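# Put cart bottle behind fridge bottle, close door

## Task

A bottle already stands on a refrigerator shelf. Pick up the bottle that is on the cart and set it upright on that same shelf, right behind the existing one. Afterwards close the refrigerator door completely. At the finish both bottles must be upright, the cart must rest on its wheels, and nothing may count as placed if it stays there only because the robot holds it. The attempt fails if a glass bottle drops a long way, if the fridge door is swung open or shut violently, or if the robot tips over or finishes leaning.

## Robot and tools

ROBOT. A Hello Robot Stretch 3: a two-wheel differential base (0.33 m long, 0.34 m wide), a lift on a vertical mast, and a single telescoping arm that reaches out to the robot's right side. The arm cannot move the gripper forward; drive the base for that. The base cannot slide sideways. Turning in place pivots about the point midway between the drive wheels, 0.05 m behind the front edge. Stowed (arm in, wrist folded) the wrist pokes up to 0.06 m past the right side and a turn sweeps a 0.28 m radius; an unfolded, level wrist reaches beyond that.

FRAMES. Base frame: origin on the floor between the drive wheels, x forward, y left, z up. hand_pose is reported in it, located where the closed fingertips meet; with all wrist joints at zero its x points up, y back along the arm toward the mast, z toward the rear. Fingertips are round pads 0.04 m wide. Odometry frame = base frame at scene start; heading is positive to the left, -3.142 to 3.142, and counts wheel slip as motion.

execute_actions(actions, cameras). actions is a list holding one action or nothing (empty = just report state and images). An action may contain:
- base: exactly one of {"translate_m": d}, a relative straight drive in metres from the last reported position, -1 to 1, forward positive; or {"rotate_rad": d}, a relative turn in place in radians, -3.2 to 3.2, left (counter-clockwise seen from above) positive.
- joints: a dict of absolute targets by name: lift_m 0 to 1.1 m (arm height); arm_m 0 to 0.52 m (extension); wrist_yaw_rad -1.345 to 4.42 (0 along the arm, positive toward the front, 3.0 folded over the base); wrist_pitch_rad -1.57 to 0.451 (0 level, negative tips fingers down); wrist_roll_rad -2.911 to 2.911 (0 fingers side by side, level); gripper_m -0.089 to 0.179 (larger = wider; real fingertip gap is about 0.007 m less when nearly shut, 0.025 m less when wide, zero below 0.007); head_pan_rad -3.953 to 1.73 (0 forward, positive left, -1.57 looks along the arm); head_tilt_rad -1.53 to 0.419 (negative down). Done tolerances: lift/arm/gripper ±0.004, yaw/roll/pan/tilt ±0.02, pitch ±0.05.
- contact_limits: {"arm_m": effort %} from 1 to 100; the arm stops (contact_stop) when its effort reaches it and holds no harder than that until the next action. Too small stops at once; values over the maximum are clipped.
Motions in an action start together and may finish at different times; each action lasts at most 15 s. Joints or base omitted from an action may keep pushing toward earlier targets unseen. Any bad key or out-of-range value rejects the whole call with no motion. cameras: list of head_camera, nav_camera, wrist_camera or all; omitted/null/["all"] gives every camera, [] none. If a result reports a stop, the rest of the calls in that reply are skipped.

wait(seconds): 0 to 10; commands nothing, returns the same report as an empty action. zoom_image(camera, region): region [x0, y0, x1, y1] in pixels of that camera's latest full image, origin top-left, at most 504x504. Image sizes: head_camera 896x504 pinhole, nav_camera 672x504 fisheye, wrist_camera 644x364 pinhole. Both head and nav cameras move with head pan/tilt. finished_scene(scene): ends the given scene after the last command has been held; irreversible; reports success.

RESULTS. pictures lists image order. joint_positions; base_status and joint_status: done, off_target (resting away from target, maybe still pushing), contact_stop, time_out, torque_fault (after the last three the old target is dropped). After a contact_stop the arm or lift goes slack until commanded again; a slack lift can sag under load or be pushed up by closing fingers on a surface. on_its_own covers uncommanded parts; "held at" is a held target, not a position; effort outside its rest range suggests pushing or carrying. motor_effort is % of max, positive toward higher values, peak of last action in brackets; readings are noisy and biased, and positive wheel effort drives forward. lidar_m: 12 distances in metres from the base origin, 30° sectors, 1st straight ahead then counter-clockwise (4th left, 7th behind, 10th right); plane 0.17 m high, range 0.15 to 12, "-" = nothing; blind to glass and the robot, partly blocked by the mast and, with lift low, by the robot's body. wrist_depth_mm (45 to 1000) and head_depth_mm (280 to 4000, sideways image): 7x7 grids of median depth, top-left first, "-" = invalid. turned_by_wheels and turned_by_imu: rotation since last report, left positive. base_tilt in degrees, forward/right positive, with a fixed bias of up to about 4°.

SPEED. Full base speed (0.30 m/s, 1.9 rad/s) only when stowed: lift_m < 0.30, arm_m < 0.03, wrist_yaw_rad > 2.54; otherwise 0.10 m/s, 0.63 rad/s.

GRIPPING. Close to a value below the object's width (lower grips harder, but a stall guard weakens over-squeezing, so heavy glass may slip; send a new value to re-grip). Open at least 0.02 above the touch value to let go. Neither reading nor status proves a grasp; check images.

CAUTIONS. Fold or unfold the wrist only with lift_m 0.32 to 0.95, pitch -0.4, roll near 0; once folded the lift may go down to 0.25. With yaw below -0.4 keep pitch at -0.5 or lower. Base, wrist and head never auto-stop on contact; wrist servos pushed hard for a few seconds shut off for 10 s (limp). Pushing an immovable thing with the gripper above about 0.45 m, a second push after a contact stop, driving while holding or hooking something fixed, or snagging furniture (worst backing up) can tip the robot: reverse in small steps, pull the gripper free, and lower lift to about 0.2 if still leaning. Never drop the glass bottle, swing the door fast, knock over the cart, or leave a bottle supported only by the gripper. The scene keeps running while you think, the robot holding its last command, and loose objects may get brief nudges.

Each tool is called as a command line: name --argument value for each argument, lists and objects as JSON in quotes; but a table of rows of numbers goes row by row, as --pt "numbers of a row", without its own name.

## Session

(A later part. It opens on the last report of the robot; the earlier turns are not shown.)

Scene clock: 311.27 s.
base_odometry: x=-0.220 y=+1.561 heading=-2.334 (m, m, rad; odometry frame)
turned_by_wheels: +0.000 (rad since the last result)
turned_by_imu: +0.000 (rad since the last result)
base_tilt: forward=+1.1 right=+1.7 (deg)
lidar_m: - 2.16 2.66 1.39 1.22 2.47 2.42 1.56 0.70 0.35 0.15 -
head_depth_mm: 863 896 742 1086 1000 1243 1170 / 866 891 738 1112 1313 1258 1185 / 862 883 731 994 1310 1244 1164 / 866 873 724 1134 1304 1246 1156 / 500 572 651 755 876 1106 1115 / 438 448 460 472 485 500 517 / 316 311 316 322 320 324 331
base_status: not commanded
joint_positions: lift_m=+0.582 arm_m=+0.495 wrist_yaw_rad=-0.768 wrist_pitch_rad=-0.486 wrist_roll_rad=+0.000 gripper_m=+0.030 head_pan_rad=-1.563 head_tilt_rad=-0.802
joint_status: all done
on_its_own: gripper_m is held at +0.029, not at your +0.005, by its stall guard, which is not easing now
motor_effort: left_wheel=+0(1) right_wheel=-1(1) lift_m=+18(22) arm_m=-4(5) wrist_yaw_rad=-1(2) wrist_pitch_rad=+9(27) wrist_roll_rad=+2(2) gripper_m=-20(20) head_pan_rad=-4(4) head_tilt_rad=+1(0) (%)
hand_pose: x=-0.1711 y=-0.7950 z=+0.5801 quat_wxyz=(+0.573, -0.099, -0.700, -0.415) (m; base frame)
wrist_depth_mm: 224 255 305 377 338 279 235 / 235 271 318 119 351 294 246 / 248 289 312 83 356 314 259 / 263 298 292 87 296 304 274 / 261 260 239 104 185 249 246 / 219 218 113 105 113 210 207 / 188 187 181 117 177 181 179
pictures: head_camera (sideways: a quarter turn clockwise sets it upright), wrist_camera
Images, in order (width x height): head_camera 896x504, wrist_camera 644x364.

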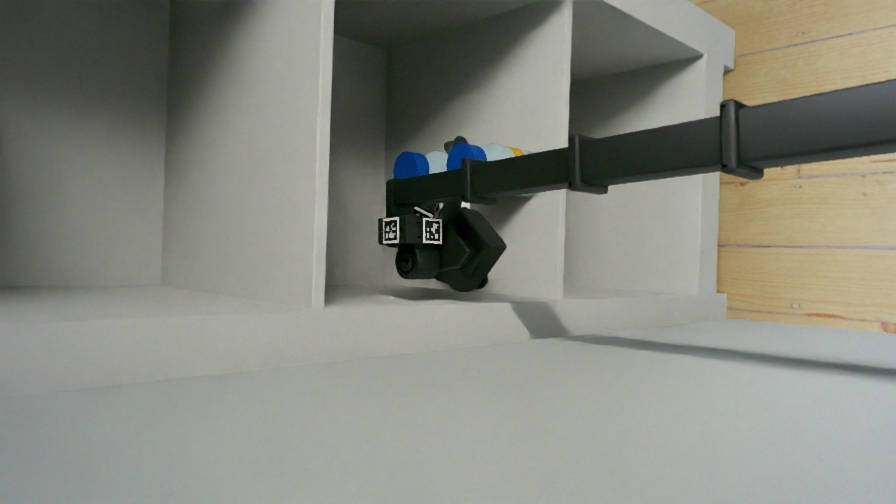

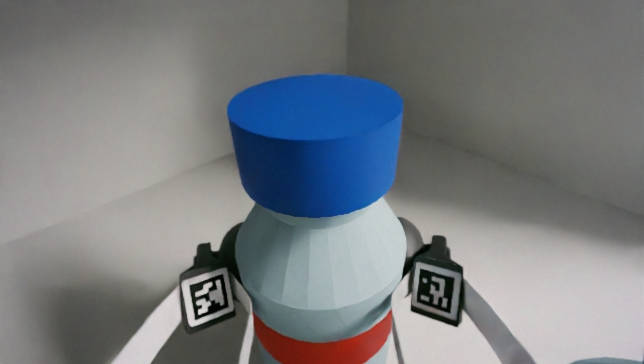

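execute_actions --actions '[{"joints":{"gripper_m":0.1,"lift_m":0.588}}]' --cameras '["wrist_camera"]'

execute_actions --actions '[{"joints":{"lift_m":0.675,"arm_m":0.475}}]' --cameras '["wrist_camera","head_camera"]'

Scene clock: 317.37 s.
base_odometry: x=-0.220 y=+1.561 heading=-2.334 (m, m, rad; odometry frame)
turned_by_wheels: +0.000 (rad since the last result)
turned_by_imu: +0.001 (rad since the last result)
base_tilt: forward=+1.3 right=+1.8 (deg)
lidar_m: - 2.15 2.67 1.39 1.22 2.48 2.41 1.55 0.70 0.35 0.15 -
head_depth_mm: 864 893 744 1080 1002 1240 1167 / 865 891 737 1116 1308 1253 - / 865 881 729 1017 1310 1252 1155 / 867 874 725 1015 1308 1252 1162 / 500 572 652 761 878 1105 1114 / 439 448 459 473 487 502 518 / 316 312 317 323 320 324 332
base_status: not commanded
joint_positions: lift_m=+0.588 arm_m=+0.495 wrist_yaw_rad=-0.768 wrist_pitch_rad=-0.488 wrist_roll_rad=+0.000 gripper_m=+0.100 head_pan_rad=-1.563 head_tilt_rad=-0.802
joint_status: all done
motor_effort: left_wheel=-1(1) right_wheel=+0(1) lift_m=+26(28) arm_m=-4(4) wrist_yaw_rad=-2(2) wrist_pitch_rad=+10(20) wrist_roll_rad=+2(2) gripper_m=+0(81) head_pan_rad=-5(4) head_tilt_rad=+1(1) (%)
hand_pose: x=-0.1708 y=-0.7948 z=+0.5850 quat_wxyz=(+0.572, -0.098, -0.700, -0.416) (m; base frame)
wrist_depth_mm: 224 256 306 378 340 278 235 / 235 270 322 378 362 295 245 / 249 288 321 93 367 313 260 / 262 299 299 88 302 307 275 / 265 267 245 107 248 255 252 / 225 224 120 109 124 218 214 / 193 187 186 119 184 185 184
pictures: wrist_camera
Images, in order (width x height): wrist_camera 644x364.

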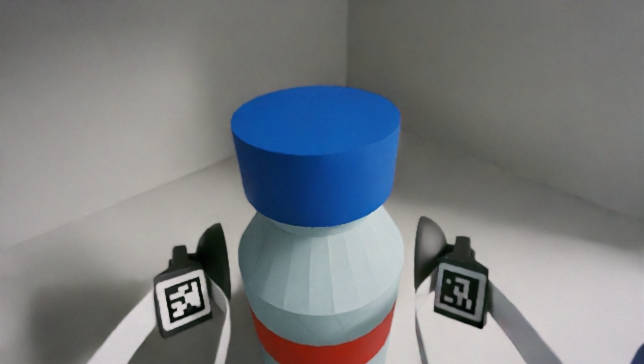

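Scene clock: 319.00 s.
base_odometry: x=-0.220 y=+1.561 heading=-2.334 (m, m, rad; odometry frame)
turned_by_wheels: +0.000 (rad since the last result)
turned_by_imu: +0.000 (rad since the last result)
base_tilt: forward=+1.3 right=+2.0 (deg)
lidar_m: - 2.16 2.66 1.39 1.22 2.47 2.42 1.55 0.70 0.35 0.15 -
head_depth_mm: 865 892 741 1082 998 1240 1193 / 868 888 737 1117 1155 - - / 866 881 703 1042 1316 1257 1154 / 869 873 697 1044 1296 1249 1159 / 500 572 652 758 877 1105 1116 / 439 448 461 473 487 502 517 / 317 312 317 323 320 325 331
base_status: not commanded
joint_positions: lift_m=+0.675 arm_m=+0.475 wrist_yaw_rad=-0.768 wrist_pitch_rad=-0.488 wrist_roll_rad=+0.000 gripper_m=+0.100 head_pan_rad=-1.563 head_tilt_rad=-0.802
joint_status: all done
motor_effort: left_wheel=-1(1) right_wheel=+0(0) lift_m=+27(27) arm_m=-5(6) wrist_yaw_rad=-2(2) wrist_pitch_rad=+10(10) wrist_roll_rad=+1(2) gripper_m=+0(1) head_pan_rad=-4(4) head_tilt_rad=+1(0) (%)
hand_pose: x=-0.1708 y=-0.7749 z=+0.6721 quat_wxyz=(+0.572, -0.098, -0.700, -0.416) (m; base frame)
wrist_depth_mm: 238 272 324 392 340 277 234 / 252 287 347 424 363 293 246 / 263 307 375 463 394 311 260 / 279 326 404 472 426 333 274 / 297 351 387 367 380 349 289 / 310 329 161 158 320 321 298 / 285 276 273 171 275 273 271
pictures: head_camera (sideways: a quarter turn clockwise sets it upright), wrist_camera
Images, in order (width x height): head_camera 896x504, wrist_camera 644x364.

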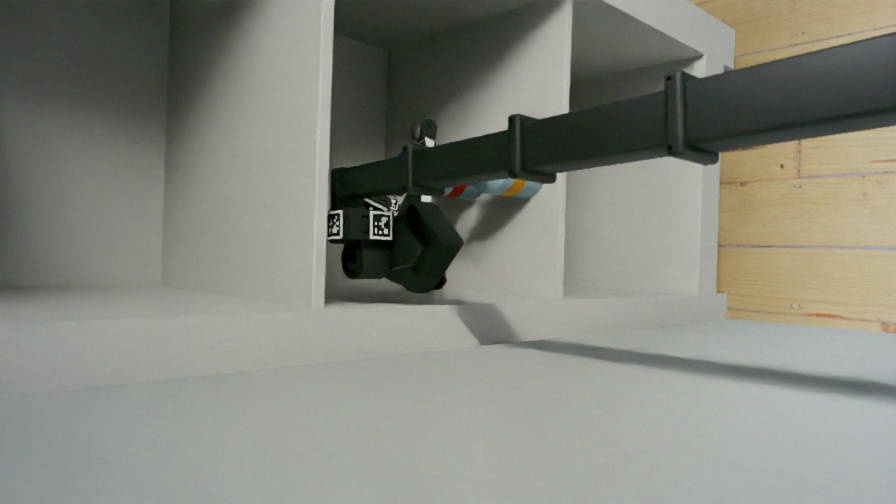

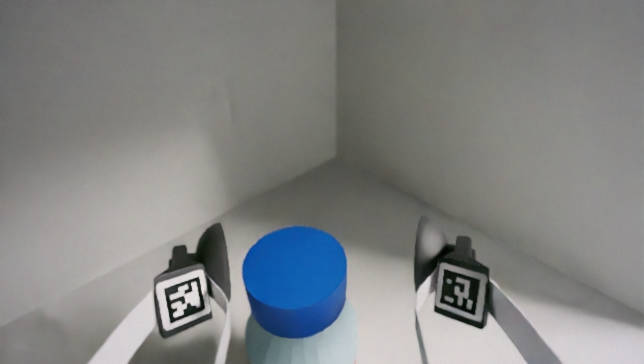

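execute_actions --actions '[{"joints":{"lift_m":0.69,"wrist_pitch_rad":-0.3}}]' --cameras '[]'

execute_actions --actions '[{"joints":{"gripper_m":0,"wrist_yaw_rad":-0.2}}]' --cameras '[]'

execute_actions --actions '[{"joints":{"arm_m":0.0},"contact_limits":{"arm_m":20}}]' --cameras '["wrist_camera"]'

execute_actions --actions '[{"base":{"translate_m":-0.22},"joints":{"wrist_yaw_rad":0}}]' --cameras '["wrist_camera","nav_camera"]'

Scene clock: 328.90 s.
base_odometry: x=-0.220 y=+1.561 heading=-2.334 (m, m, rad; odometry frame)
turned_by_wheels: +0.000 (rad since the last result)
turned_by_imu: +0.001 (rad since the last result)
base_tilt: forward=+1.4 right=+1.7 (deg)
lidar_m: - 2.16 2.65 1.39 1.22 2.47 2.42 1.55 0.70 0.35 0.15 -
head_depth_mm: 863 895 740 1084 999 1201 1184 / 865 887 738 1115 994 - - / 865 882 704 1040 1319 1250 1160 / 870 872 698 1043 1298 1258 1154 / 500 573 652 756 877 1105 1117 / 438 448 459 473 487 500 517 / 317 311 318 323 320 325 331
base_status: not commanded
joint_positions: lift_m=+0.690 arm_m=+0.475 wrist_yaw_rad=-0.768 wrist_pitch_rad=-0.321 wrist_roll_rad=+0.000 gripper_m=+0.100 head_pan_rad=-1.563 head_tilt_rad=-0.802
joint_status: all done
motor_effort: left_wheel=+0(0) right_wheel=+1(0) lift_m=+26(28) arm_m=-5(5) wrist_yaw_rad=-2(1) wrist_pitch_rad=+12(12) wrist_roll_rad=+1(2) gripper_m=+0(0) head_pan_rad=-4(4) head_tilt_rad=+1(1) (%)
hand_pose: x=-0.1851 y=-0.7897 z=+0.7249 quat_wxyz=(+0.605, -0.156, -0.689, -0.366) (m; base frame)
wrist_depth_mm: 236 270 322 387 334 274 231 / 246 281 337 410 353 286 241 / 255 294 354 437 372 299 249 / 266 308 375 469 397 313 259 / 276 320 409 487 434 326 271 / 288 326 417 421 417 332 283 / 299 331 350 192 344 330 294
pictures: none
No camera images: the call's "cameras" was empty. Leave "cameras" out to get every camera's image.

Scene clock: 330.40 s.
base_odometry: x=-0.220 y=+1.561 heading=-2.334 (m, m, rad; odometry frame)
turned_by_wheels: +0.000 (rad since the last result)
turned_by_imu: +0.000 (rad since the last result)
base_tilt: forward=+1.3 right=+1.7 (deg)
lidar_m: - 2.16 2.65 1.38 1.22 2.47 2.42 1.55 0.70 0.35 0.15 -
head_depth_mm: 864 898 742 1079 998 1209 1191 / 867 887 738 1121 1000 - - / 871 878 703 1036 1328 1244 1162 / 867 879 696 1072 1302 1244 1156 / 499 570 650 755 881 1109 1109 / 439 448 460 473 486 501 517 / 317 311 317 323 320 324 331
base_status: not commanded
joint_positions: lift_m=+0.690 arm_m=+0.475 wrist_yaw_rad=-0.202 wrist_pitch_rad=-0.320 wrist_roll_rad=+0.000 gripper_m=+0.000 head_pan_rad=-1.563 head_tilt_rad=-0.802
joint_status: all done
motor_effort: left_wheel=+0(0) right_wheel=+0(0) lift_m=+26(26) arm_m=-5(4) wrist_yaw_rad=+2(4) wrist_pitch_rad=+12(12) wrist_roll_rad=+1(2) gripper_m=-2(81) head_pan_rad=-4(3) head_tilt_rad=+1(1) (%)
hand_pose: x=-0.0689 y=-0.8510 z=+0.7249 quat_wxyz=(+0.683, +0.042, -0.706, -0.183) (m; base frame)
wrist_depth_mm: 121 187 262 273 287 301 317 / 118 179 278 292 305 324 334 / 115 172 296 312 331 347 356 / 112 166 317 335 355 377 375 / 109 159 341 360 385 415 381 / 110 154 327 - 413 410 375 / 107 148 326 348 345 341 337
pictures: none
No camera images: the call's "cameras" was empty. Leave "cameras" out to get every camera's image.

Scene clock: 335.07 s.
base_odometry: x=-0.220 y=+1.561 heading=-2.334 (m, m, rad; odometry frame)
turned_by_wheels: +0.000 (rad since the last result)
turned_by_imu: +0.001 (rad since the last result)
base_tilt: forward=+1.3 right=+1.9 (deg)
lidar_m: - 2.16 2.67 1.39 1.22 2.48 2.42 1.55 0.70 0.35 0.15 -
head_depth_mm: 868 894 738 1072 999 1261 1209 / 866 892 738 1117 1311 1258 - / 870 882 732 1015 1156 1251 - / 866 876 728 1104 1301 1254 - / 499 573 652 757 879 1109 1116 / 439 448 459 474 486 500 518 / 317 311 317 322 320 325 331
base_status: not commanded
joint_positions: lift_m=+0.690 arm_m=+0.001 wrist_yaw_rad=-0.201 wrist_pitch_rad=-0.320 wrist_roll_rad=+0.000 gripper_m=+0.000 head_pan_rad=-1.563 head_tilt_rad=-0.802
joint_status: all done
joint sent to its limit — the command would take arm_m past its lower limit, so that joint was sent only as far as its limit.
motor_effort: left_wheel=-1(1) right_wheel=+1(0) lift_m=+26(26) arm_m=-5(5) wrist_yaw_rad=+1(2) wrist_pitch_rad=+11(12) wrist_roll_rad=+2(2) gripper_m=-4(3) head_pan_rad=-4(4) head_tilt_rad=+1(1) (%)
contact_limits: arm_m 20 (drawing in: default 32, maximum 52; extending or still: default 44, maximum 71)
hand_pose: x=-0.0685 y=-0.3772 z=+0.7251 quat_wxyz=(+0.683, +0.042, -0.706, -0.182) (m; base frame)
wrist_depth_mm: 225 287 666 708 709 458 362 / 220 301 713 739 759 471 387 / 221 318 749 795 794 478 424 / 214 335 637 587 679 493 - / 210 318 491 531 522 496 - / 205 305 441 - 796 539 - / 201 295 609 792 763 606 923
pictures: wrist_camera
Images, in order (width x height): wrist_camera 644x364.

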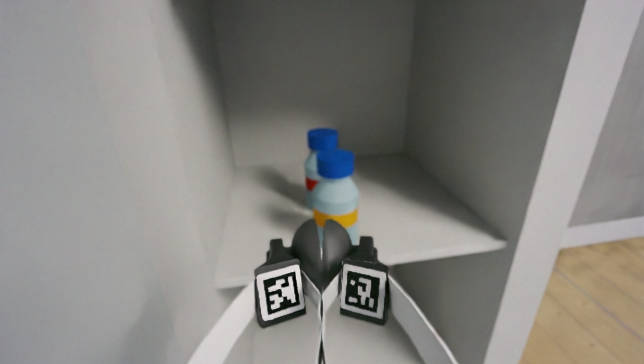

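Scene clock: 338.67 s.
base_odometry: x=-0.068 y=+1.720 heading=-2.334 (m, m, rad; odometry frame)
turned_by_wheels: +0.000 (rad since the last result)
turned_by_imu: +0.001 (rad since the last result)
base_tilt: forward=+1.2 right=+1.9 (deg)
lidar_m: 0.33 2.36 2.69 1.13 1.19 2.25 2.20 1.53 0.60 0.79 0.44 0.33
head_depth_mm: 526 553 617 1423 1575 1337 1209 / 807 774 686 777 904 1276 - / 858 885 731 1076 1006 1238 - / 857 876 728 1104 986 - - / 858 872 725 1011 1309 1250 1153 / 860 865 721 1067 1095 1243 1150 / 806 782 714 847 924 1031 1049
base_status: done
joint_positions: lift_m=+0.690 arm_m=+0.001 wrist_yaw_rad=-0.002 wrist_pitch_rad=-0.320 wrist_roll_rad=+0.000 gripper_m=+0.000 head_pan_rad=-1.563 head_tilt_rad=-0.802
joint_status: all done
motor_effort: left_wheel=-1(5) right_wheel=+1(5) lift_m=+26(27) arm_m=-4(5) wrist_yaw_rad=+2(3) wrist_pitch_rad=+11(12) wrist_roll_rad=+2(2) gripper_m=-2(4) head_pan_rad=-4(4) head_tilt_rad=+1(1) (%)
hand_pose: x=-0.0220 y=-0.3820 z=+0.7251 quat_wxyz=(+0.698, +0.112, -0.698, -0.114) (m; base frame)
wrist_depth_mm: 343 482 683 681 578 293 758 / 344 482 735 731 588 310 820 / 349 482 756 780 596 331 888 / 371 481 636 707 599 357 946 / 392 485 486 554 498 387 - / 387 450 644 - 452 433 - / 390 500 764 816 741 892 938
pictures: nav_camera (sideways: a quarter turn counterclockwise sets it upright), wrist_camera
Images, in order (width x height): nav_camera 672x504, wrist_camera 644x364.

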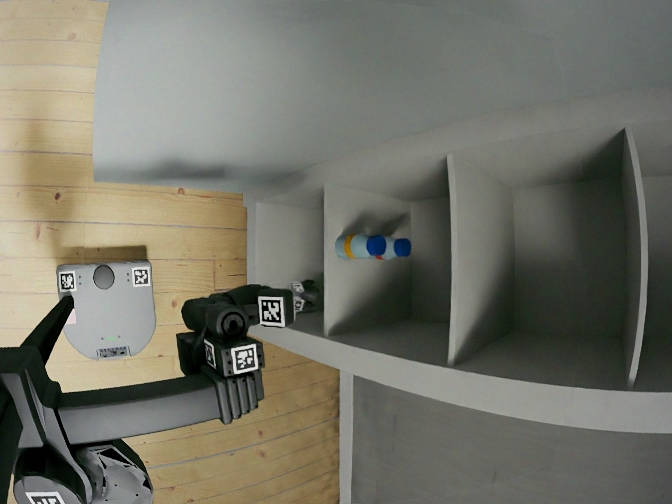

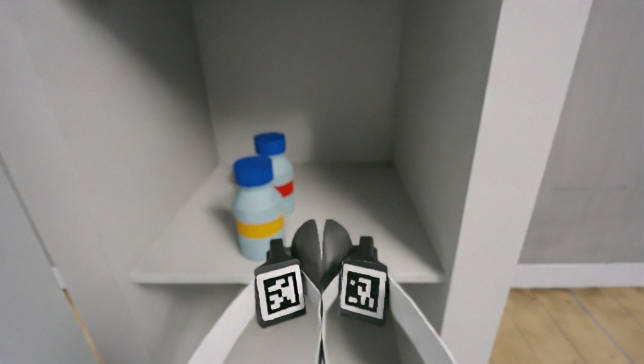

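execute_actions --actions '[{"joints":{"wrist_yaw_rad":3.0,"wrist_pitch_rad":-0.4,"lift_m":0.6}}]' --cameras '[]'

execute_actions --actions '[{"base":{"rotate_rad":1.58},"joints":{"lift_m":0.28}}]' --cameras '[]'

execute_actions --actions '[{"base":{"translate_m":0.36}}]' --cameras '[]'

execute_actions --actions '[{"base":{"rotate_rad":-1.58},"joints":{"head_pan_rad":-1.0}}]' --cameras '["nav_camera"]'

Scene clock: 351.17 s.
base_odometry: x=-0.068 y=+1.720 heading=-2.334 (m, m, rad; odometry frame)
turned_by_wheels: +0.000 (rad since the last result)
turned_by_imu: +0.001 (rad since the last result)
base_tilt: forward=+1.2 right=+1.7 (deg)
lidar_m: 0.33 2.36 2.69 1.13 1.19 2.25 2.20 1.53 0.60 0.79 0.44 0.33
head_depth_mm: 524 554 619 1424 1585 1341 1162 / 809 775 686 778 907 1287 1180 / 855 883 731 1080 1004 1237 1183 / 860 875 725 1106 1313 1255 1180 / 860 873 725 1004 1297 1240 1200 / 864 865 718 1066 1099 1242 1146 / 802 780 716 846 926 1027 1046
base_status: not commanded
joint_positions: lift_m=+0.600 arm_m=+0.001 wrist_yaw_rad=+2.997 wrist_pitch_rad=-0.413 wrist_roll_rad=+0.001 gripper_m=+0.000 head_pan_rad=-1.563 head_tilt_rad=-0.802
joint_status: all done
motor_effort: left_wheel=-1(1) right_wheel=+1(1) lift_m=+20(21) arm_m=-4(5) wrist_yaw_rad=+3(3) wrist_pitch_rad=+8(11) wrist_roll_rad=+1(2) gripper_m=-2(3) head_pan_rad=-5(4) head_tilt_rad=+1(1) (%)
hand_pose: x=+0.0111 y=+0.0764 z=+0.6140 quat_wxyz=(+0.195, +0.701, +0.095, +0.680) (m; base frame)
wrist_depth_mm: - - - - - - - / - - - - - - - / - - - - - - - / - - - - - - - / - - - - - - - / 958 930 - - 911 910 884 / 808 803 781 782 777 783 763
pictures: none
No camera images: the call's "cameras" was empty. Leave "cameras" out to get every camera's image.

Scene clock: 355.00 s.
base_odometry: x=-0.068 y=+1.720 heading=-0.754 (m, m, rad; odometry frame)
turned_by_wheels: +1.580 (rad since the last result)
turned_by_imu: +1.572 (rad since the last result)
base_tilt: forward=+1.3 right=+1.8 (deg)
lidar_m: 1.13 1.19 2.25 2.20 1.53 0.60 0.82 0.44 0.33 0.33 2.37 2.68
head_depth_mm: - 289 325 386 474 617 878 / - 290 327 387 476 620 884 / - 290 327 388 478 622 895 / - 291 328 390 481 626 901 / - 292 329 402 535 1265 1136 / 2255 2597 2348 1869 1547 1321 1147 / 2273 2600 2356 1853 1540 1322 1154
base_status: done
joint_positions: lift_m=+0.280 arm_m=+0.001 wrist_yaw_rad=+2.998 wrist_pitch_rad=-0.413 wrist_roll_rad=+0.001 gripper_m=+0.000 head_pan_rad=-1.563 head_tilt_rad=-0.802
joint_status: all done
motor_effort: left_wheel=-2(6) right_wheel=+3(9) lift_m=+19(18) arm_m=-4(4) wrist_yaw_rad=+2(2) wrist_pitch_rad=+8(8) wrist_roll_rad=+1(1) gripper_m=-3(3) head_pan_rad=-5(4) head_tilt_rad=+1(1) (%)
hand_pose: x=+0.0110 y=+0.0763 z=+0.2939 quat_wxyz=(+0.195, +0.701, +0.095, +0.680) (m; base frame)
wrist_depth_mm: - - - - - - - / - - - - - - - / - - - - - - - / 851 813 824 796 795 789 769 / 660 651 639 664 626 621 613 / 545 533 - - 514 514 502 / 457 479 - - 437 437 430
pictures: none
No camera images: the call's "cameras" was empty. Leave "cameras" out to get every camera's image.

Scene clock: 357.87 s.
base_odometry: x=+0.194 y=+1.473 heading=-0.754 (m, m, rad; odometry frame)
turned_by_wheels: +0.000 (rad since the last result)
turned_by_imu: +0.000 (rad since the last result)
base_tilt: forward=+1.2 right=+2.0 (deg)
lidar_m: 0.78 0.79 2.22 2.17 2.01 0.96 0.95 0.47 0.46 2.25 2.25 2.32
head_depth_mm: 2277 2562 2439 1888 1582 1344 995 / 2277 2569 2401 1922 1565 1342 1160 / 2265 2603 2394 1918 1563 1337 1154 / 2284 2594 2399 1897 1550 1324 1160 / 2286 2568 2352 1873 1551 1317 1152 / 2253 2591 2350 1859 1546 1318 1147 / 2136 2531 2331 1855 1537 1312 1144
base_status: done
joint_positions: lift_m=+0.280 arm_m=+0.001 wrist_yaw_rad=+2.998 wrist_pitch_rad=-0.413 wrist_roll_rad=+0.001 gripper_m=+0.000 head_pan_rad=-1.563 head_tilt_rad=-0.802
joint_status: not commanded
motor_effort: left_wheel=-2(7) right_wheel=+3(13) lift_m=+20(19) arm_m=-4(4) wrist_yaw_rad=+2(2) wrist_pitch_rad=+8(8) wrist_roll_rad=+1(2) gripper_m=-2(2) head_pan_rad=-4(5) head_tilt_rad=+1(1) (%)
hand_pose: x=+0.0108 y=+0.0763 z=+0.2939 quat_wxyz=(+0.195, +0.701, +0.095, +0.680) (m; base frame)
wrist_depth_mm: - - - - - - - / - - - - - - - / - - - - - - 984 / 849 814 824 804 805 793 776 / 665 660 642 665 624 625 615 / 545 532 - - 517 514 505 / 457 482 - - 440 433 430
pictures: none
No camera images: the call's "cameras" was empty. Leave "cameras" out to get every camera's image.

Scene clock: 360.03 s.
base_odometry: x=+0.194 y=+1.473 heading=-2.334 (m, m, rad; odometry frame)
turned_by_wheels: -1.580 (rad since the last result)
turned_by_imu: -1.565 (rad since the last result)
base_tilt: forward=+1.4 right=+1.7 (deg)
lidar_m: 2.25 2.25 2.32 0.78 0.79 2.23 2.18 2.01 0.95 0.95 0.46 0.46
head_depth_mm: 832 1003 1331 1576 1454 1346 1164 / 746 898 1078 1374 1482 1331 1156 / 613 721 874 1111 1458 1333 1163 / 519 594 695 838 1059 1272 1159 / 451 507 578 673 805 1015 1133 / 398 441 495 573 705 1235 1153 / 361 409 487 1749 1546 1315 1147
base_status: done
joint_positions: lift_m=+0.280 arm_m=+0.001 wrist_yaw_rad=+2.998 wrist_pitch_rad=-0.413 wrist_roll_rad=+0.001 gripper_m=+0.000 head_pan_rad=-1.007 head_tilt_rad=-0.802
joint_status: all done
motor_effort: left_wheel=+2(11) right_wheel=-4(11) lift_m=+19(20) arm_m=-4(5) wrist_yaw_rad=+1(1) wrist_pitch_rad=+8(8) wrist_roll_rad=+1(1) gripper_m=-3(3) head_pan_rad=+4(46) head_tilt_rad=+2(1) (%)
hand_pose: x=+0.0108 y=+0.0764 z=+0.2939 quat_wxyz=(+0.195, +0.701, +0.095, +0.680) (m; base frame)
wrist_depth_mm: - - - - - - - / - - - - - - - / 888 - - - - - - / 846 821 822 816 793 783 778 / 662 655 644 672 626 614 605 / 535 538 - - 516 513 509 / 457 484 - - 438 436 433
pictures: nav_camera (sideways: a quarter turn counterclockwise sets it upright)
Images, in order (width x height): nav_camera 672x504.

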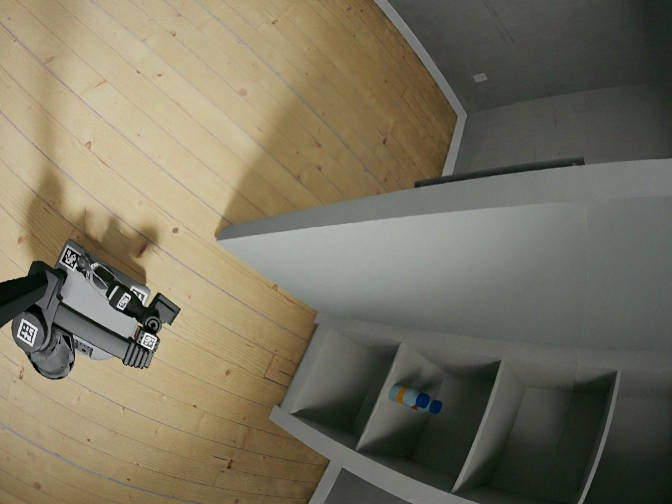

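execute_actions --actions '[{"base":{"translate_m":0.62},"joints":{"head_pan_rad":-1.8}}]' --cameras '[]'

execute_actions --actions '[{"joints":{"lift_m":0.42}}]' --cameras '[]'

execute_actions --actions '[{"joints":{"wrist_yaw_rad":-0.2,"wrist_pitch_rad":0,"arm_m":0.1}}]' --cameras '["nav_camera"]'

execute_actions --actions '[{"base":{"translate_m":-0.28}}]' --cameras '["nav_camera"]'

Scene clock: 371.47 s.
base_odometry: x=-0.234 y=+1.025 heading=-2.334 (m, m, rad; odometry frame)
turned_by_wheels: +0.000 (rad since the last result)
turned_by_imu: +0.001 (rad since the last result)
base_tilt: forward=+1.3 right=+1.7 (deg)
lidar_m: 1.97 1.64 2.27 2.21 1.12 1.10 2.80 2.06 0.40 1.19 1.62 2.02
head_depth_mm: 342 372 405 469 1504 1345 1168 / 400 415 481 525 599 794 1165 / 579 624 674 705 808 893 1105 / 971 1081 1056 1217 1424 1300 1156 / 1331 1503 1743 1866 1556 1317 1154 / 1301 1466 1712 1851 1543 1316 1148 / 1280 1445 1652 1802 1541 1323 1147
base_status: done
joint_positions: lift_m=+0.280 arm_m=+0.001 wrist_yaw_rad=+2.999 wrist_pitch_rad=-0.413 wrist_roll_rad=+0.001 gripper_m=+0.000 head_pan_rad=-1.793 head_tilt_rad=-0.802
joint_status: all done
motor_effort: left_wheel=+2(10) right_wheel=-3(7) lift_m=+20(19) arm_m=-4(4) wrist_yaw_rad=+2(1) wrist_pitch_rad=+8(8) wrist_roll_rad=+1(1) gripper_m=-2(3) head_pan_rad=-4(53) head_tilt_rad=+2(1) (%)
hand_pose: x=+0.0108 y=+0.0764 z=+0.2939 quat_wxyz=(+0.195, +0.701, +0.096, +0.680) (m; base frame)
wrist_depth_mm: - - - - - - - / - - - - - - - / - - - - - - - / 850 833 811 805 796 788 772 / 665 648 645 672 621 615 608 / 540 533 - - 515 504 503 / 457 479 - - 441 435 431
pictures: none
No camera images: the call's "cameras" was empty. Leave "cameras" out to get every camera's image.

Scene clock: 373.57 s.
base_odometry: x=-0.234 y=+1.025 heading=-2.334 (m, m, rad; odometry frame)
turned_by_wheels: +0.000 (rad since the last result)
turned_by_imu: +0.000 (rad since the last result)
base_tilt: forward=+1.3 right=+1.8 (deg)
lidar_m: 1.98 1.66 2.26 2.21 1.12 1.10 2.79 2.06 0.40 1.20 1.63 2.01
head_depth_mm: 342 372 404 468 1495 1332 1160 / 401 415 481 526 596 797 1157 / 579 623 675 704 802 892 1106 / 972 1076 1062 1207 1423 1305 1157 / 1328 1503 1741 1891 1551 1332 1150 / 1300 1473 1716 1867 1537 1312 1148 / 1276 1435 1653 1819 1547 1320 1152
base_status: not commanded
joint_positions: lift_m=+0.420 arm_m=+0.001 wrist_yaw_rad=+2.999 wrist_pitch_rad=-0.414 wrist_roll_rad=+0.001 gripper_m=+0.000 head_pan_rad=-1.793 head_tilt_rad=-0.802
joint_status: all done
motor_effort: left_wheel=+2(2) right_wheel=-3(3) lift_m=+26(27) arm_m=-4(4) wrist_yaw_rad=+2(2) wrist_pitch_rad=+8(8) wrist_roll_rad=+1(2) gripper_m=-3(2) head_pan_rad=-4(5) head_tilt_rad=+1(1) (%)
hand_pose: x=+0.0108 y=+0.0763 z=+0.4335 quat_wxyz=(+0.195, +0.701, +0.096, +0.680) (m; base frame)
wrist_depth_mm: - - - - - - - / - - - - - - - / - - - - - - - / - - - - - - - / 892 855 865 901 847 819 812 / 713 718 - - 694 679 679 / 606 603 588 588 585 589 579
pictures: none
No camera images: the call's "cameras" was empty. Leave "cameras" out to get every camera's image.

Scene clock: 376.17 s.
base_odometry: x=-0.234 y=+1.025 heading=-2.334 (m, m, rad; odometry frame)
turned_by_wheels: +0.000 (rad since the last result)
turned_by_imu: +0.000 (rad since the last result)
base_tilt: forward=+1.3 right=+1.8 (deg)
lidar_m: 1.97 1.65 2.27 2.20 1.12 1.10 2.80 2.06 0.40 1.19 1.62 2.02
head_depth_mm: 343 373 404 468 1501 1340 1167 / 400 415 481 526 598 792 1158 / 579 622 673 706 809 894 1089 / 979 1083 1060 1210 1416 1311 - / 1331 1515 1753 1884 1561 1347 1127 / 1305 1483 1711 1888 1543 1312 1151 / 1285 1440 1657 1815 1542 1313 1151
base_status: not commanded
joint_positions: lift_m=+0.420 arm_m=+0.100 wrist_yaw_rad=-0.197 wrist_pitch_rad=-0.022 wrist_roll_rad=+0.001 gripper_m=+0.000 head_pan_rad=-1.793 head_tilt_rad=-0.802
joint_status: all done
motor_effort: left_wheel=+2(2) right_wheel=-3(4) lift_m=+27(26) arm_m=+4(4) wrist_yaw_rad=-2(2) wrist_pitch_rad=+12(12) wrist_roll_rad=+2(1) gripper_m=-2(3) head_pan_rad=-5(5) head_tilt_rad=+2(1) (%)
hand_pose: x=-0.0716 y=-0.4954 z=+0.5288 quat_wxyz=(+0.703, -0.062, -0.704, -0.078) (m; base frame)
wrist_depth_mm: - - - - 393 244 177 / - - - - 404 248 178 / - - - - 410 250 180 / - - - - 421 253 182 / - - - - 429 258 182 / - - - - 399 260 185 / - 958 966 915 495 263 186
pictures: nav_camera (sideways: a quarter turn counterclockwise sets it upright)
Images, in order (width x height): nav_camera 672x504.

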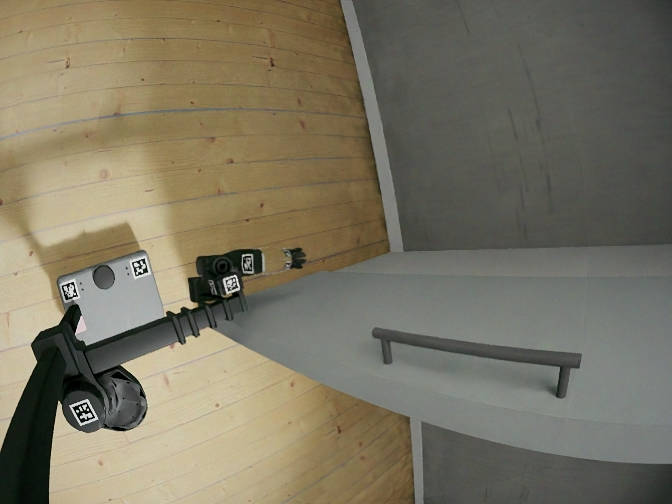

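Scene clock: 380.13 s.
base_odometry: x=-0.041 y=+1.227 heading=-2.334 (m, m, rad; odometry frame)
turned_by_wheels: +0.000 (rad since the last result)
turned_by_imu: +0.001 (rad since the last result)
base_tilt: forward=+1.3 right=+1.8 (deg)
lidar_m: 2.25 1.92 2.28 2.24 0.96 1.16 2.52 2.03 0.59 0.70 1.60 2.30
head_depth_mm: 484 528 588 698 1528 1347 1167 / 513 572 648 744 878 1254 1164 / 544 613 700 813 979 1221 1182 / 580 659 758 900 1100 1301 - / 621 714 833 1004 1242 1350 1137 / 671 778 924 1181 1507 1324 1150 / 745 1404 1638 1803 1539 1315 1148
base_status: done
joint_positions: lift_m=+0.420 arm_m=+0.100 wrist_yaw_rad=-0.198 wrist_pitch_rad=-0.022 wrist_roll_rad=+0.001 gripper_m=+0.000 head_pan_rad=-1.793 head_tilt_rad=-0.802
joint_status: not commanded
motor_effort: left_wheel=+2(6) right_wheel=-3(27) lift_m=+27(26) arm_m=+4(4) wrist_yaw_rad=-1(31) wrist_pitch_rad=+13(13) wrist_roll_rad=+1(1) gripper_m=-3(5) head_pan_rad=-5(4) head_tilt_rad=+1(1) (%)
hand_pose: x=-0.0717 y=-0.4953 z=+0.5288 quat_wxyz=(+0.703, -0.062, -0.704, -0.078) (m; base frame)
wrist_depth_mm: 980 - 475 380 314 269 235 / - - 490 390 322 274 239 / - - 504 402 327 280 243 / - - 526 408 336 284 246 / - - 549 420 340 289 250 / - - - - 341 296 254 / 970 963 564 436 369 300 259
pictures: nav_camera (sideways: a quarter turn counterclockwise sets it upright)
Images, in order (width x height): nav_camera 672x504.

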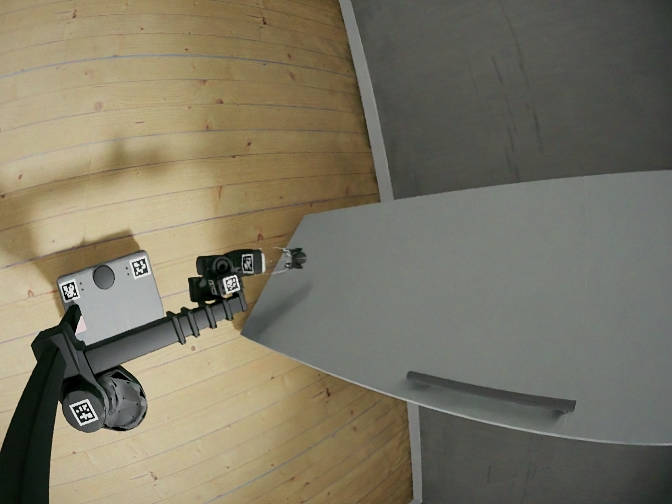

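execute_actions --actions '[{"base":{"translate_m":-0.3},"joints":{"arm_m":0.2}}]' --cameras '["nav_camera"]'

execute_actions --actions '[{"base":{"translate_m":-0.1},"joints":{"arm_m":0.33,"wrist_yaw_rad":0}}]' --cameras '["nav_camera"]'

Scene clock: 389.27 s.
base_odometry: x=+0.166 y=+1.444 heading=-2.333 (m, m, rad; odometry frame)
turned_by_wheels: +0.000 (rad since the last result)
turned_by_imu: +0.002 (rad since the last result)
base_tilt: forward=+1.2 right=+1.8 (deg)
lidar_m: 2.21 2.21 2.32 0.80 0.79 2.26 2.21 2.01 0.89 0.87 0.92 2.27
head_depth_mm: 1412 1624 1953 1904 1578 1343 1168 / 1376 1578 1876 1905 1572 1333 1165 / 1305 1524 1792 1895 1562 1335 1187 / 740 840 991 1181 1456 1384 1138 / 736 836 963 1143 1389 - 1149 / 719 819 942 1112 1352 1311 1148 / 706 797 917 1081 1306 1322 1145
base_status: done
joint_positions: lift_m=+0.420 arm_m=+0.200 wrist_yaw_rad=-0.198 wrist_pitch_rad=-0.022 wrist_roll_rad=+0.001 gripper_m=+0.000 head_pan_rad=-1.793 head_tilt_rad=-0.802
joint_status: all done
motor_effort: left_wheel=+2(4) right_wheel=-3(9) lift_m=+27(26) arm_m=+5(7) wrist_yaw_rad=-1(2) wrist_pitch_rad=+13(13) wrist_roll_rad=+1(1) gripper_m=-2(3) head_pan_rad=-4(5) head_tilt_rad=+2(1) (%)
hand_pose: x=-0.0719 y=-0.5953 z=+0.5289 quat_wxyz=(+0.703, -0.062, -0.704, -0.078) (m; base frame)
wrist_depth_mm: 366 379 393 408 428 - - / 368 386 399 419 441 - - / 380 393 410 430 444 - - / 386 402 418 436 456 - - / 397 407 428 444 471 - - / 400 415 429 - 488 - - / 414 427 452 469 490 905 898
pictures: nav_camera (sideways: a quarter turn counterclockwise sets it upright)
Images, in order (width x height): nav_camera 672x504.

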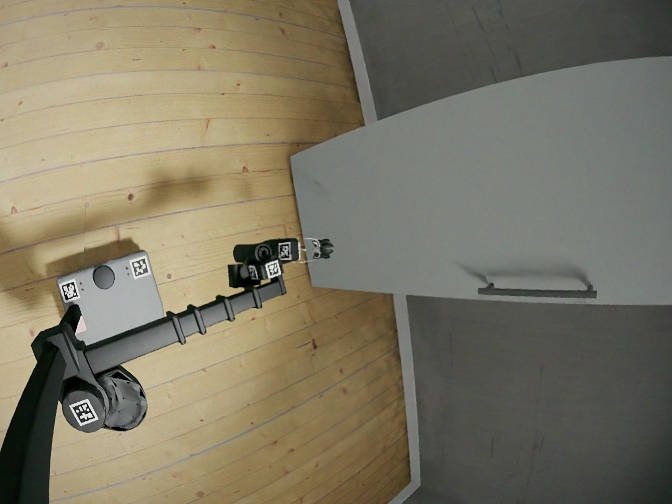

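Scene clock: 391.47 s.
base_odometry: x=+0.236 y=+1.517 heading=-2.333 (m, m, rad; odometry frame)
turned_by_wheels: +0.000 (rad since the last result)
turned_by_imu: +0.001 (rad since the last result)
base_tilt: forward=+1.3 right=+1.7 (deg)
lidar_m: 2.30 2.31 2.33 0.77 0.81 2.16 2.12 2.00 1.53 0.87 0.91 2.26
head_depth_mm: 1404 1607 1896 1904 1571 1336 1168 / 1374 1585 1820 1907 1573 1334 1160 / 1346 1545 1785 1901 1560 1337 1177 / 1299 1479 1718 1821 1561 1328 1153 / 706 815 957 1134 1315 1293 1151 / 714 810 932 1097 1343 1320 1151 / 702 792 909 1068 1290 1312 1151
base_status: done
joint_positions: lift_m=+0.420 arm_m=+0.330 wrist_yaw_rad=-0.002 wrist_pitch_rad=-0.021 wrist_roll_rad=+0.001 gripper_m=+0.000 head_pan_rad=-1.793 head_tilt_rad=-0.802
joint_status: all done
motor_effort: left_wheel=+2(2) right_wheel=-3(10) lift_m=+26(26) arm_m=+5(6) wrist_yaw_rad=+1(3) wrist_pitch_rad=+12(12) wrist_roll_rad=+2(1) gripper_m=-2(2) head_pan_rad=-5(4) head_tilt_rad=+1(1) (%)
hand_pose: x=-0.0218 y=-0.7303 z=+0.5290 quat_wxyz=(+0.707, +0.007, -0.707, -0.008) (m; base frame)
wrist_depth_mm: 286 282 278 275 271 270 848 / 291 287 283 281 277 277 854 / 300 296 290 288 285 280 870 / 305 300 299 293 289 288 897 / 314 310 305 298 297 295 907 / 322 319 313 - 306 304 923 / 331 326 322 317 313 314 898
pictures: nav_camera (sideways: a quarter turn counterclockwise sets it upright)
Images, in order (width x height): nav_camera 672x504.

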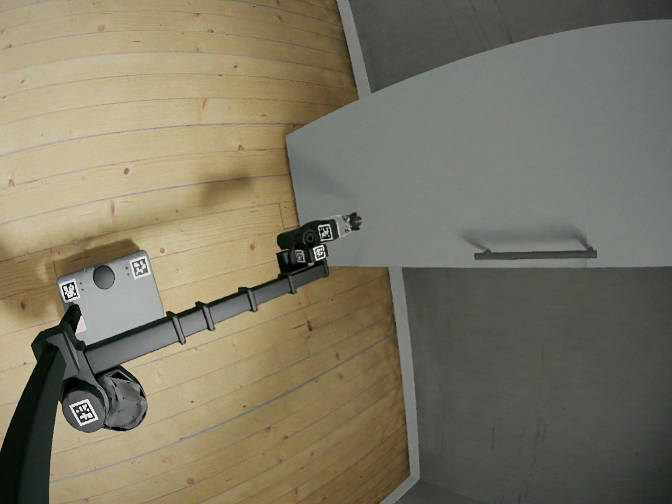

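execute_actions --actions '[{"joints":{"arm_m":0.48},"contact_limits":{"arm_m":20}}]' --cameras '["nav_camera"]'

execute_actions --actions '[{"joints":{"arm_m":0.38,"head_pan_rad":-2.2,"head_tilt_rad":-0.5}}]' --cameras '["head_camera"]'

Scene clock: 397.37 s.
base_odometry: x=+0.236 y=+1.517 heading=-2.333 (m, m, rad; odometry frame)
turned_by_wheels: +0.000 (rad since the last result)
turned_by_imu: +0.001 (rad since the last result)
base_tilt: forward=+1.3 right=+1.8 (deg)
lidar_m: 2.30 2.32 2.33 0.77 0.81 2.16 2.11 2.01 1.53 0.86 0.92 2.26
head_depth_mm: 1401 1626 1896 1904 1563 1344 1163 / 1375 1564 1839 1894 1576 1329 1165 / 1353 1547 1801 1885 1574 1327 1176 / 1299 1475 1691 1817 1561 1334 1154 / 706 815 957 1118 1430 1327 1150 / 718 806 927 1092 1359 1327 1152 / 701 793 914 1069 1311 1316 1143
base_status: not commanded
joint_positions: lift_m=+0.420 arm_m=+0.447 wrist_yaw_rad=-0.003 wrist_pitch_rad=-0.022 wrist_roll_rad=+0.001 gripper_m=+0.000 head_pan_rad=-1.793 head_tilt_rad=-0.801
joint_status: arm_m contact_stop (moved +0.117 of +0.150)
on_its_own: arm_m is slack since a contact_stop, until your next command for it (your +0.480 is given up)
motor_effort: left_wheel=+0(3) right_wheel=-1(6) lift_m=+25(26) arm_m=+0(21) wrist_yaw_rad=+3(5) wrist_pitch_rad=+13(18) wrist_roll_rad=+2(1) gripper_m=-3(4) head_pan_rad=-4(5) head_tilt_rad=+0(1) (%)
contact_limits: arm_m 20 (drawing in: default 32, maximum 52; extending or still: default 44, maximum 71)
hand_pose: x=-0.0223 y=-0.8472 z=+0.5288 quat_wxyz=(+0.707, +0.007, -0.707, -0.009) (m; base frame)
wrist_depth_mm: 170 168 167 164 163 161 159 / 174 172 171 168 166 165 163 / 178 176 175 172 170 168 166 / 183 181 179 176 174 172 170 / 188 186 182 180 179 176 174 / 193 191 188 - 184 181 179 / 198 196 193 191 188 185 183
pictures: nav_camera (sideways: a quarter turn counterclockwise sets it upright)
Images, in order (width x height): nav_camera 672x504.

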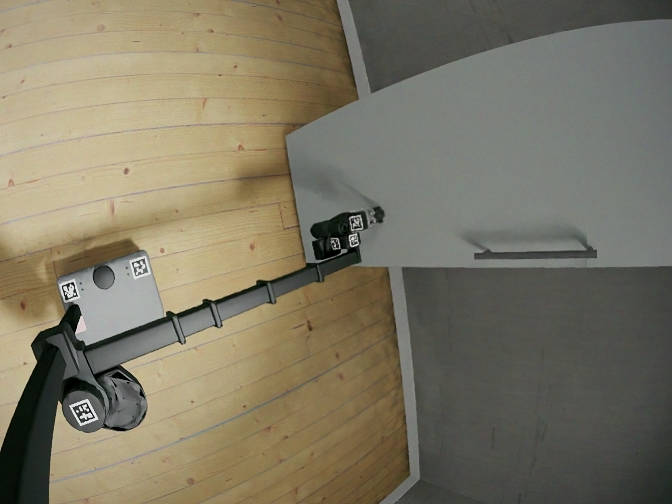

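not run: a stop came earlier in this reply.

execute_actions --actions '[{"joints":{"arm_m":0.38}}]' --cameras '[]'

finished_scene --scene 2

Scene clock: 402.00 s.
base_odometry: x=+0.236 y=+1.517 heading=-2.333 (m, m, rad; odometry frame)
turned_by_wheels: +0.000 (rad since the last result)
turned_by_imu: +0.001 (rad since the last result)
base_tilt: forward=+1.3 right=+1.8 (deg)
lidar_m: 2.30 2.31 2.33 0.77 0.81 2.16 2.12 2.00 1.53 0.86 0.91 2.26
head_depth_mm: 1402 1624 1907 1891 1561 1342 1171 / 1373 1567 1847 1899 1564 1338 1163 / 1336 1530 1772 1887 1565 1323 1184 / 1304 1475 1716 1827 1568 1358 1163 / 708 816 960 1129 - 1318 1158 / 718 811 932 1095 1358 1325 1153 / 703 789 909 1075 1303 1319 1146
base_status: not commanded
joint_positions: lift_m=+0.420 arm_m=+0.380 wrist_yaw_rad=-0.002 wrist_pitch_rad=-0.022 wrist_roll_rad=+0.001 gripper_m=+0.000 head_pan_rad=-1.793 head_tilt_rad=-0.801
joint_status: all done
motor_effort: left_wheel=+0(0) right_wheel=-1(0) lift_m=+25(25) arm_m=-5(8) wrist_yaw_rad=+2(3) wrist_pitch_rad=+12(13) wrist_roll_rad=+2(1) gripper_m=-3(3) head_pan_rad=-4(4) head_tilt_rad=+1(1) (%)
hand_pose: x=-0.0220 y=-0.7809 z=+0.5289 quat_wxyz=(+0.707, +0.007, -0.707, -0.009) (m; base frame)
wrist_depth_mm: 235 233 230 227 224 221 780 / 241 239 236 232 229 226 816 / 247 245 240 236 235 232 821 / 252 249 246 243 240 237 848 / 260 256 254 248 245 243 864 / 267 263 259 - 251 249 883 / 272 270 265 264 259 255 891
pictures: none
No camera images: the call's "cameras" was empty. Leave "cameras" out to get every camera's image.

The scene is finished: the task was done.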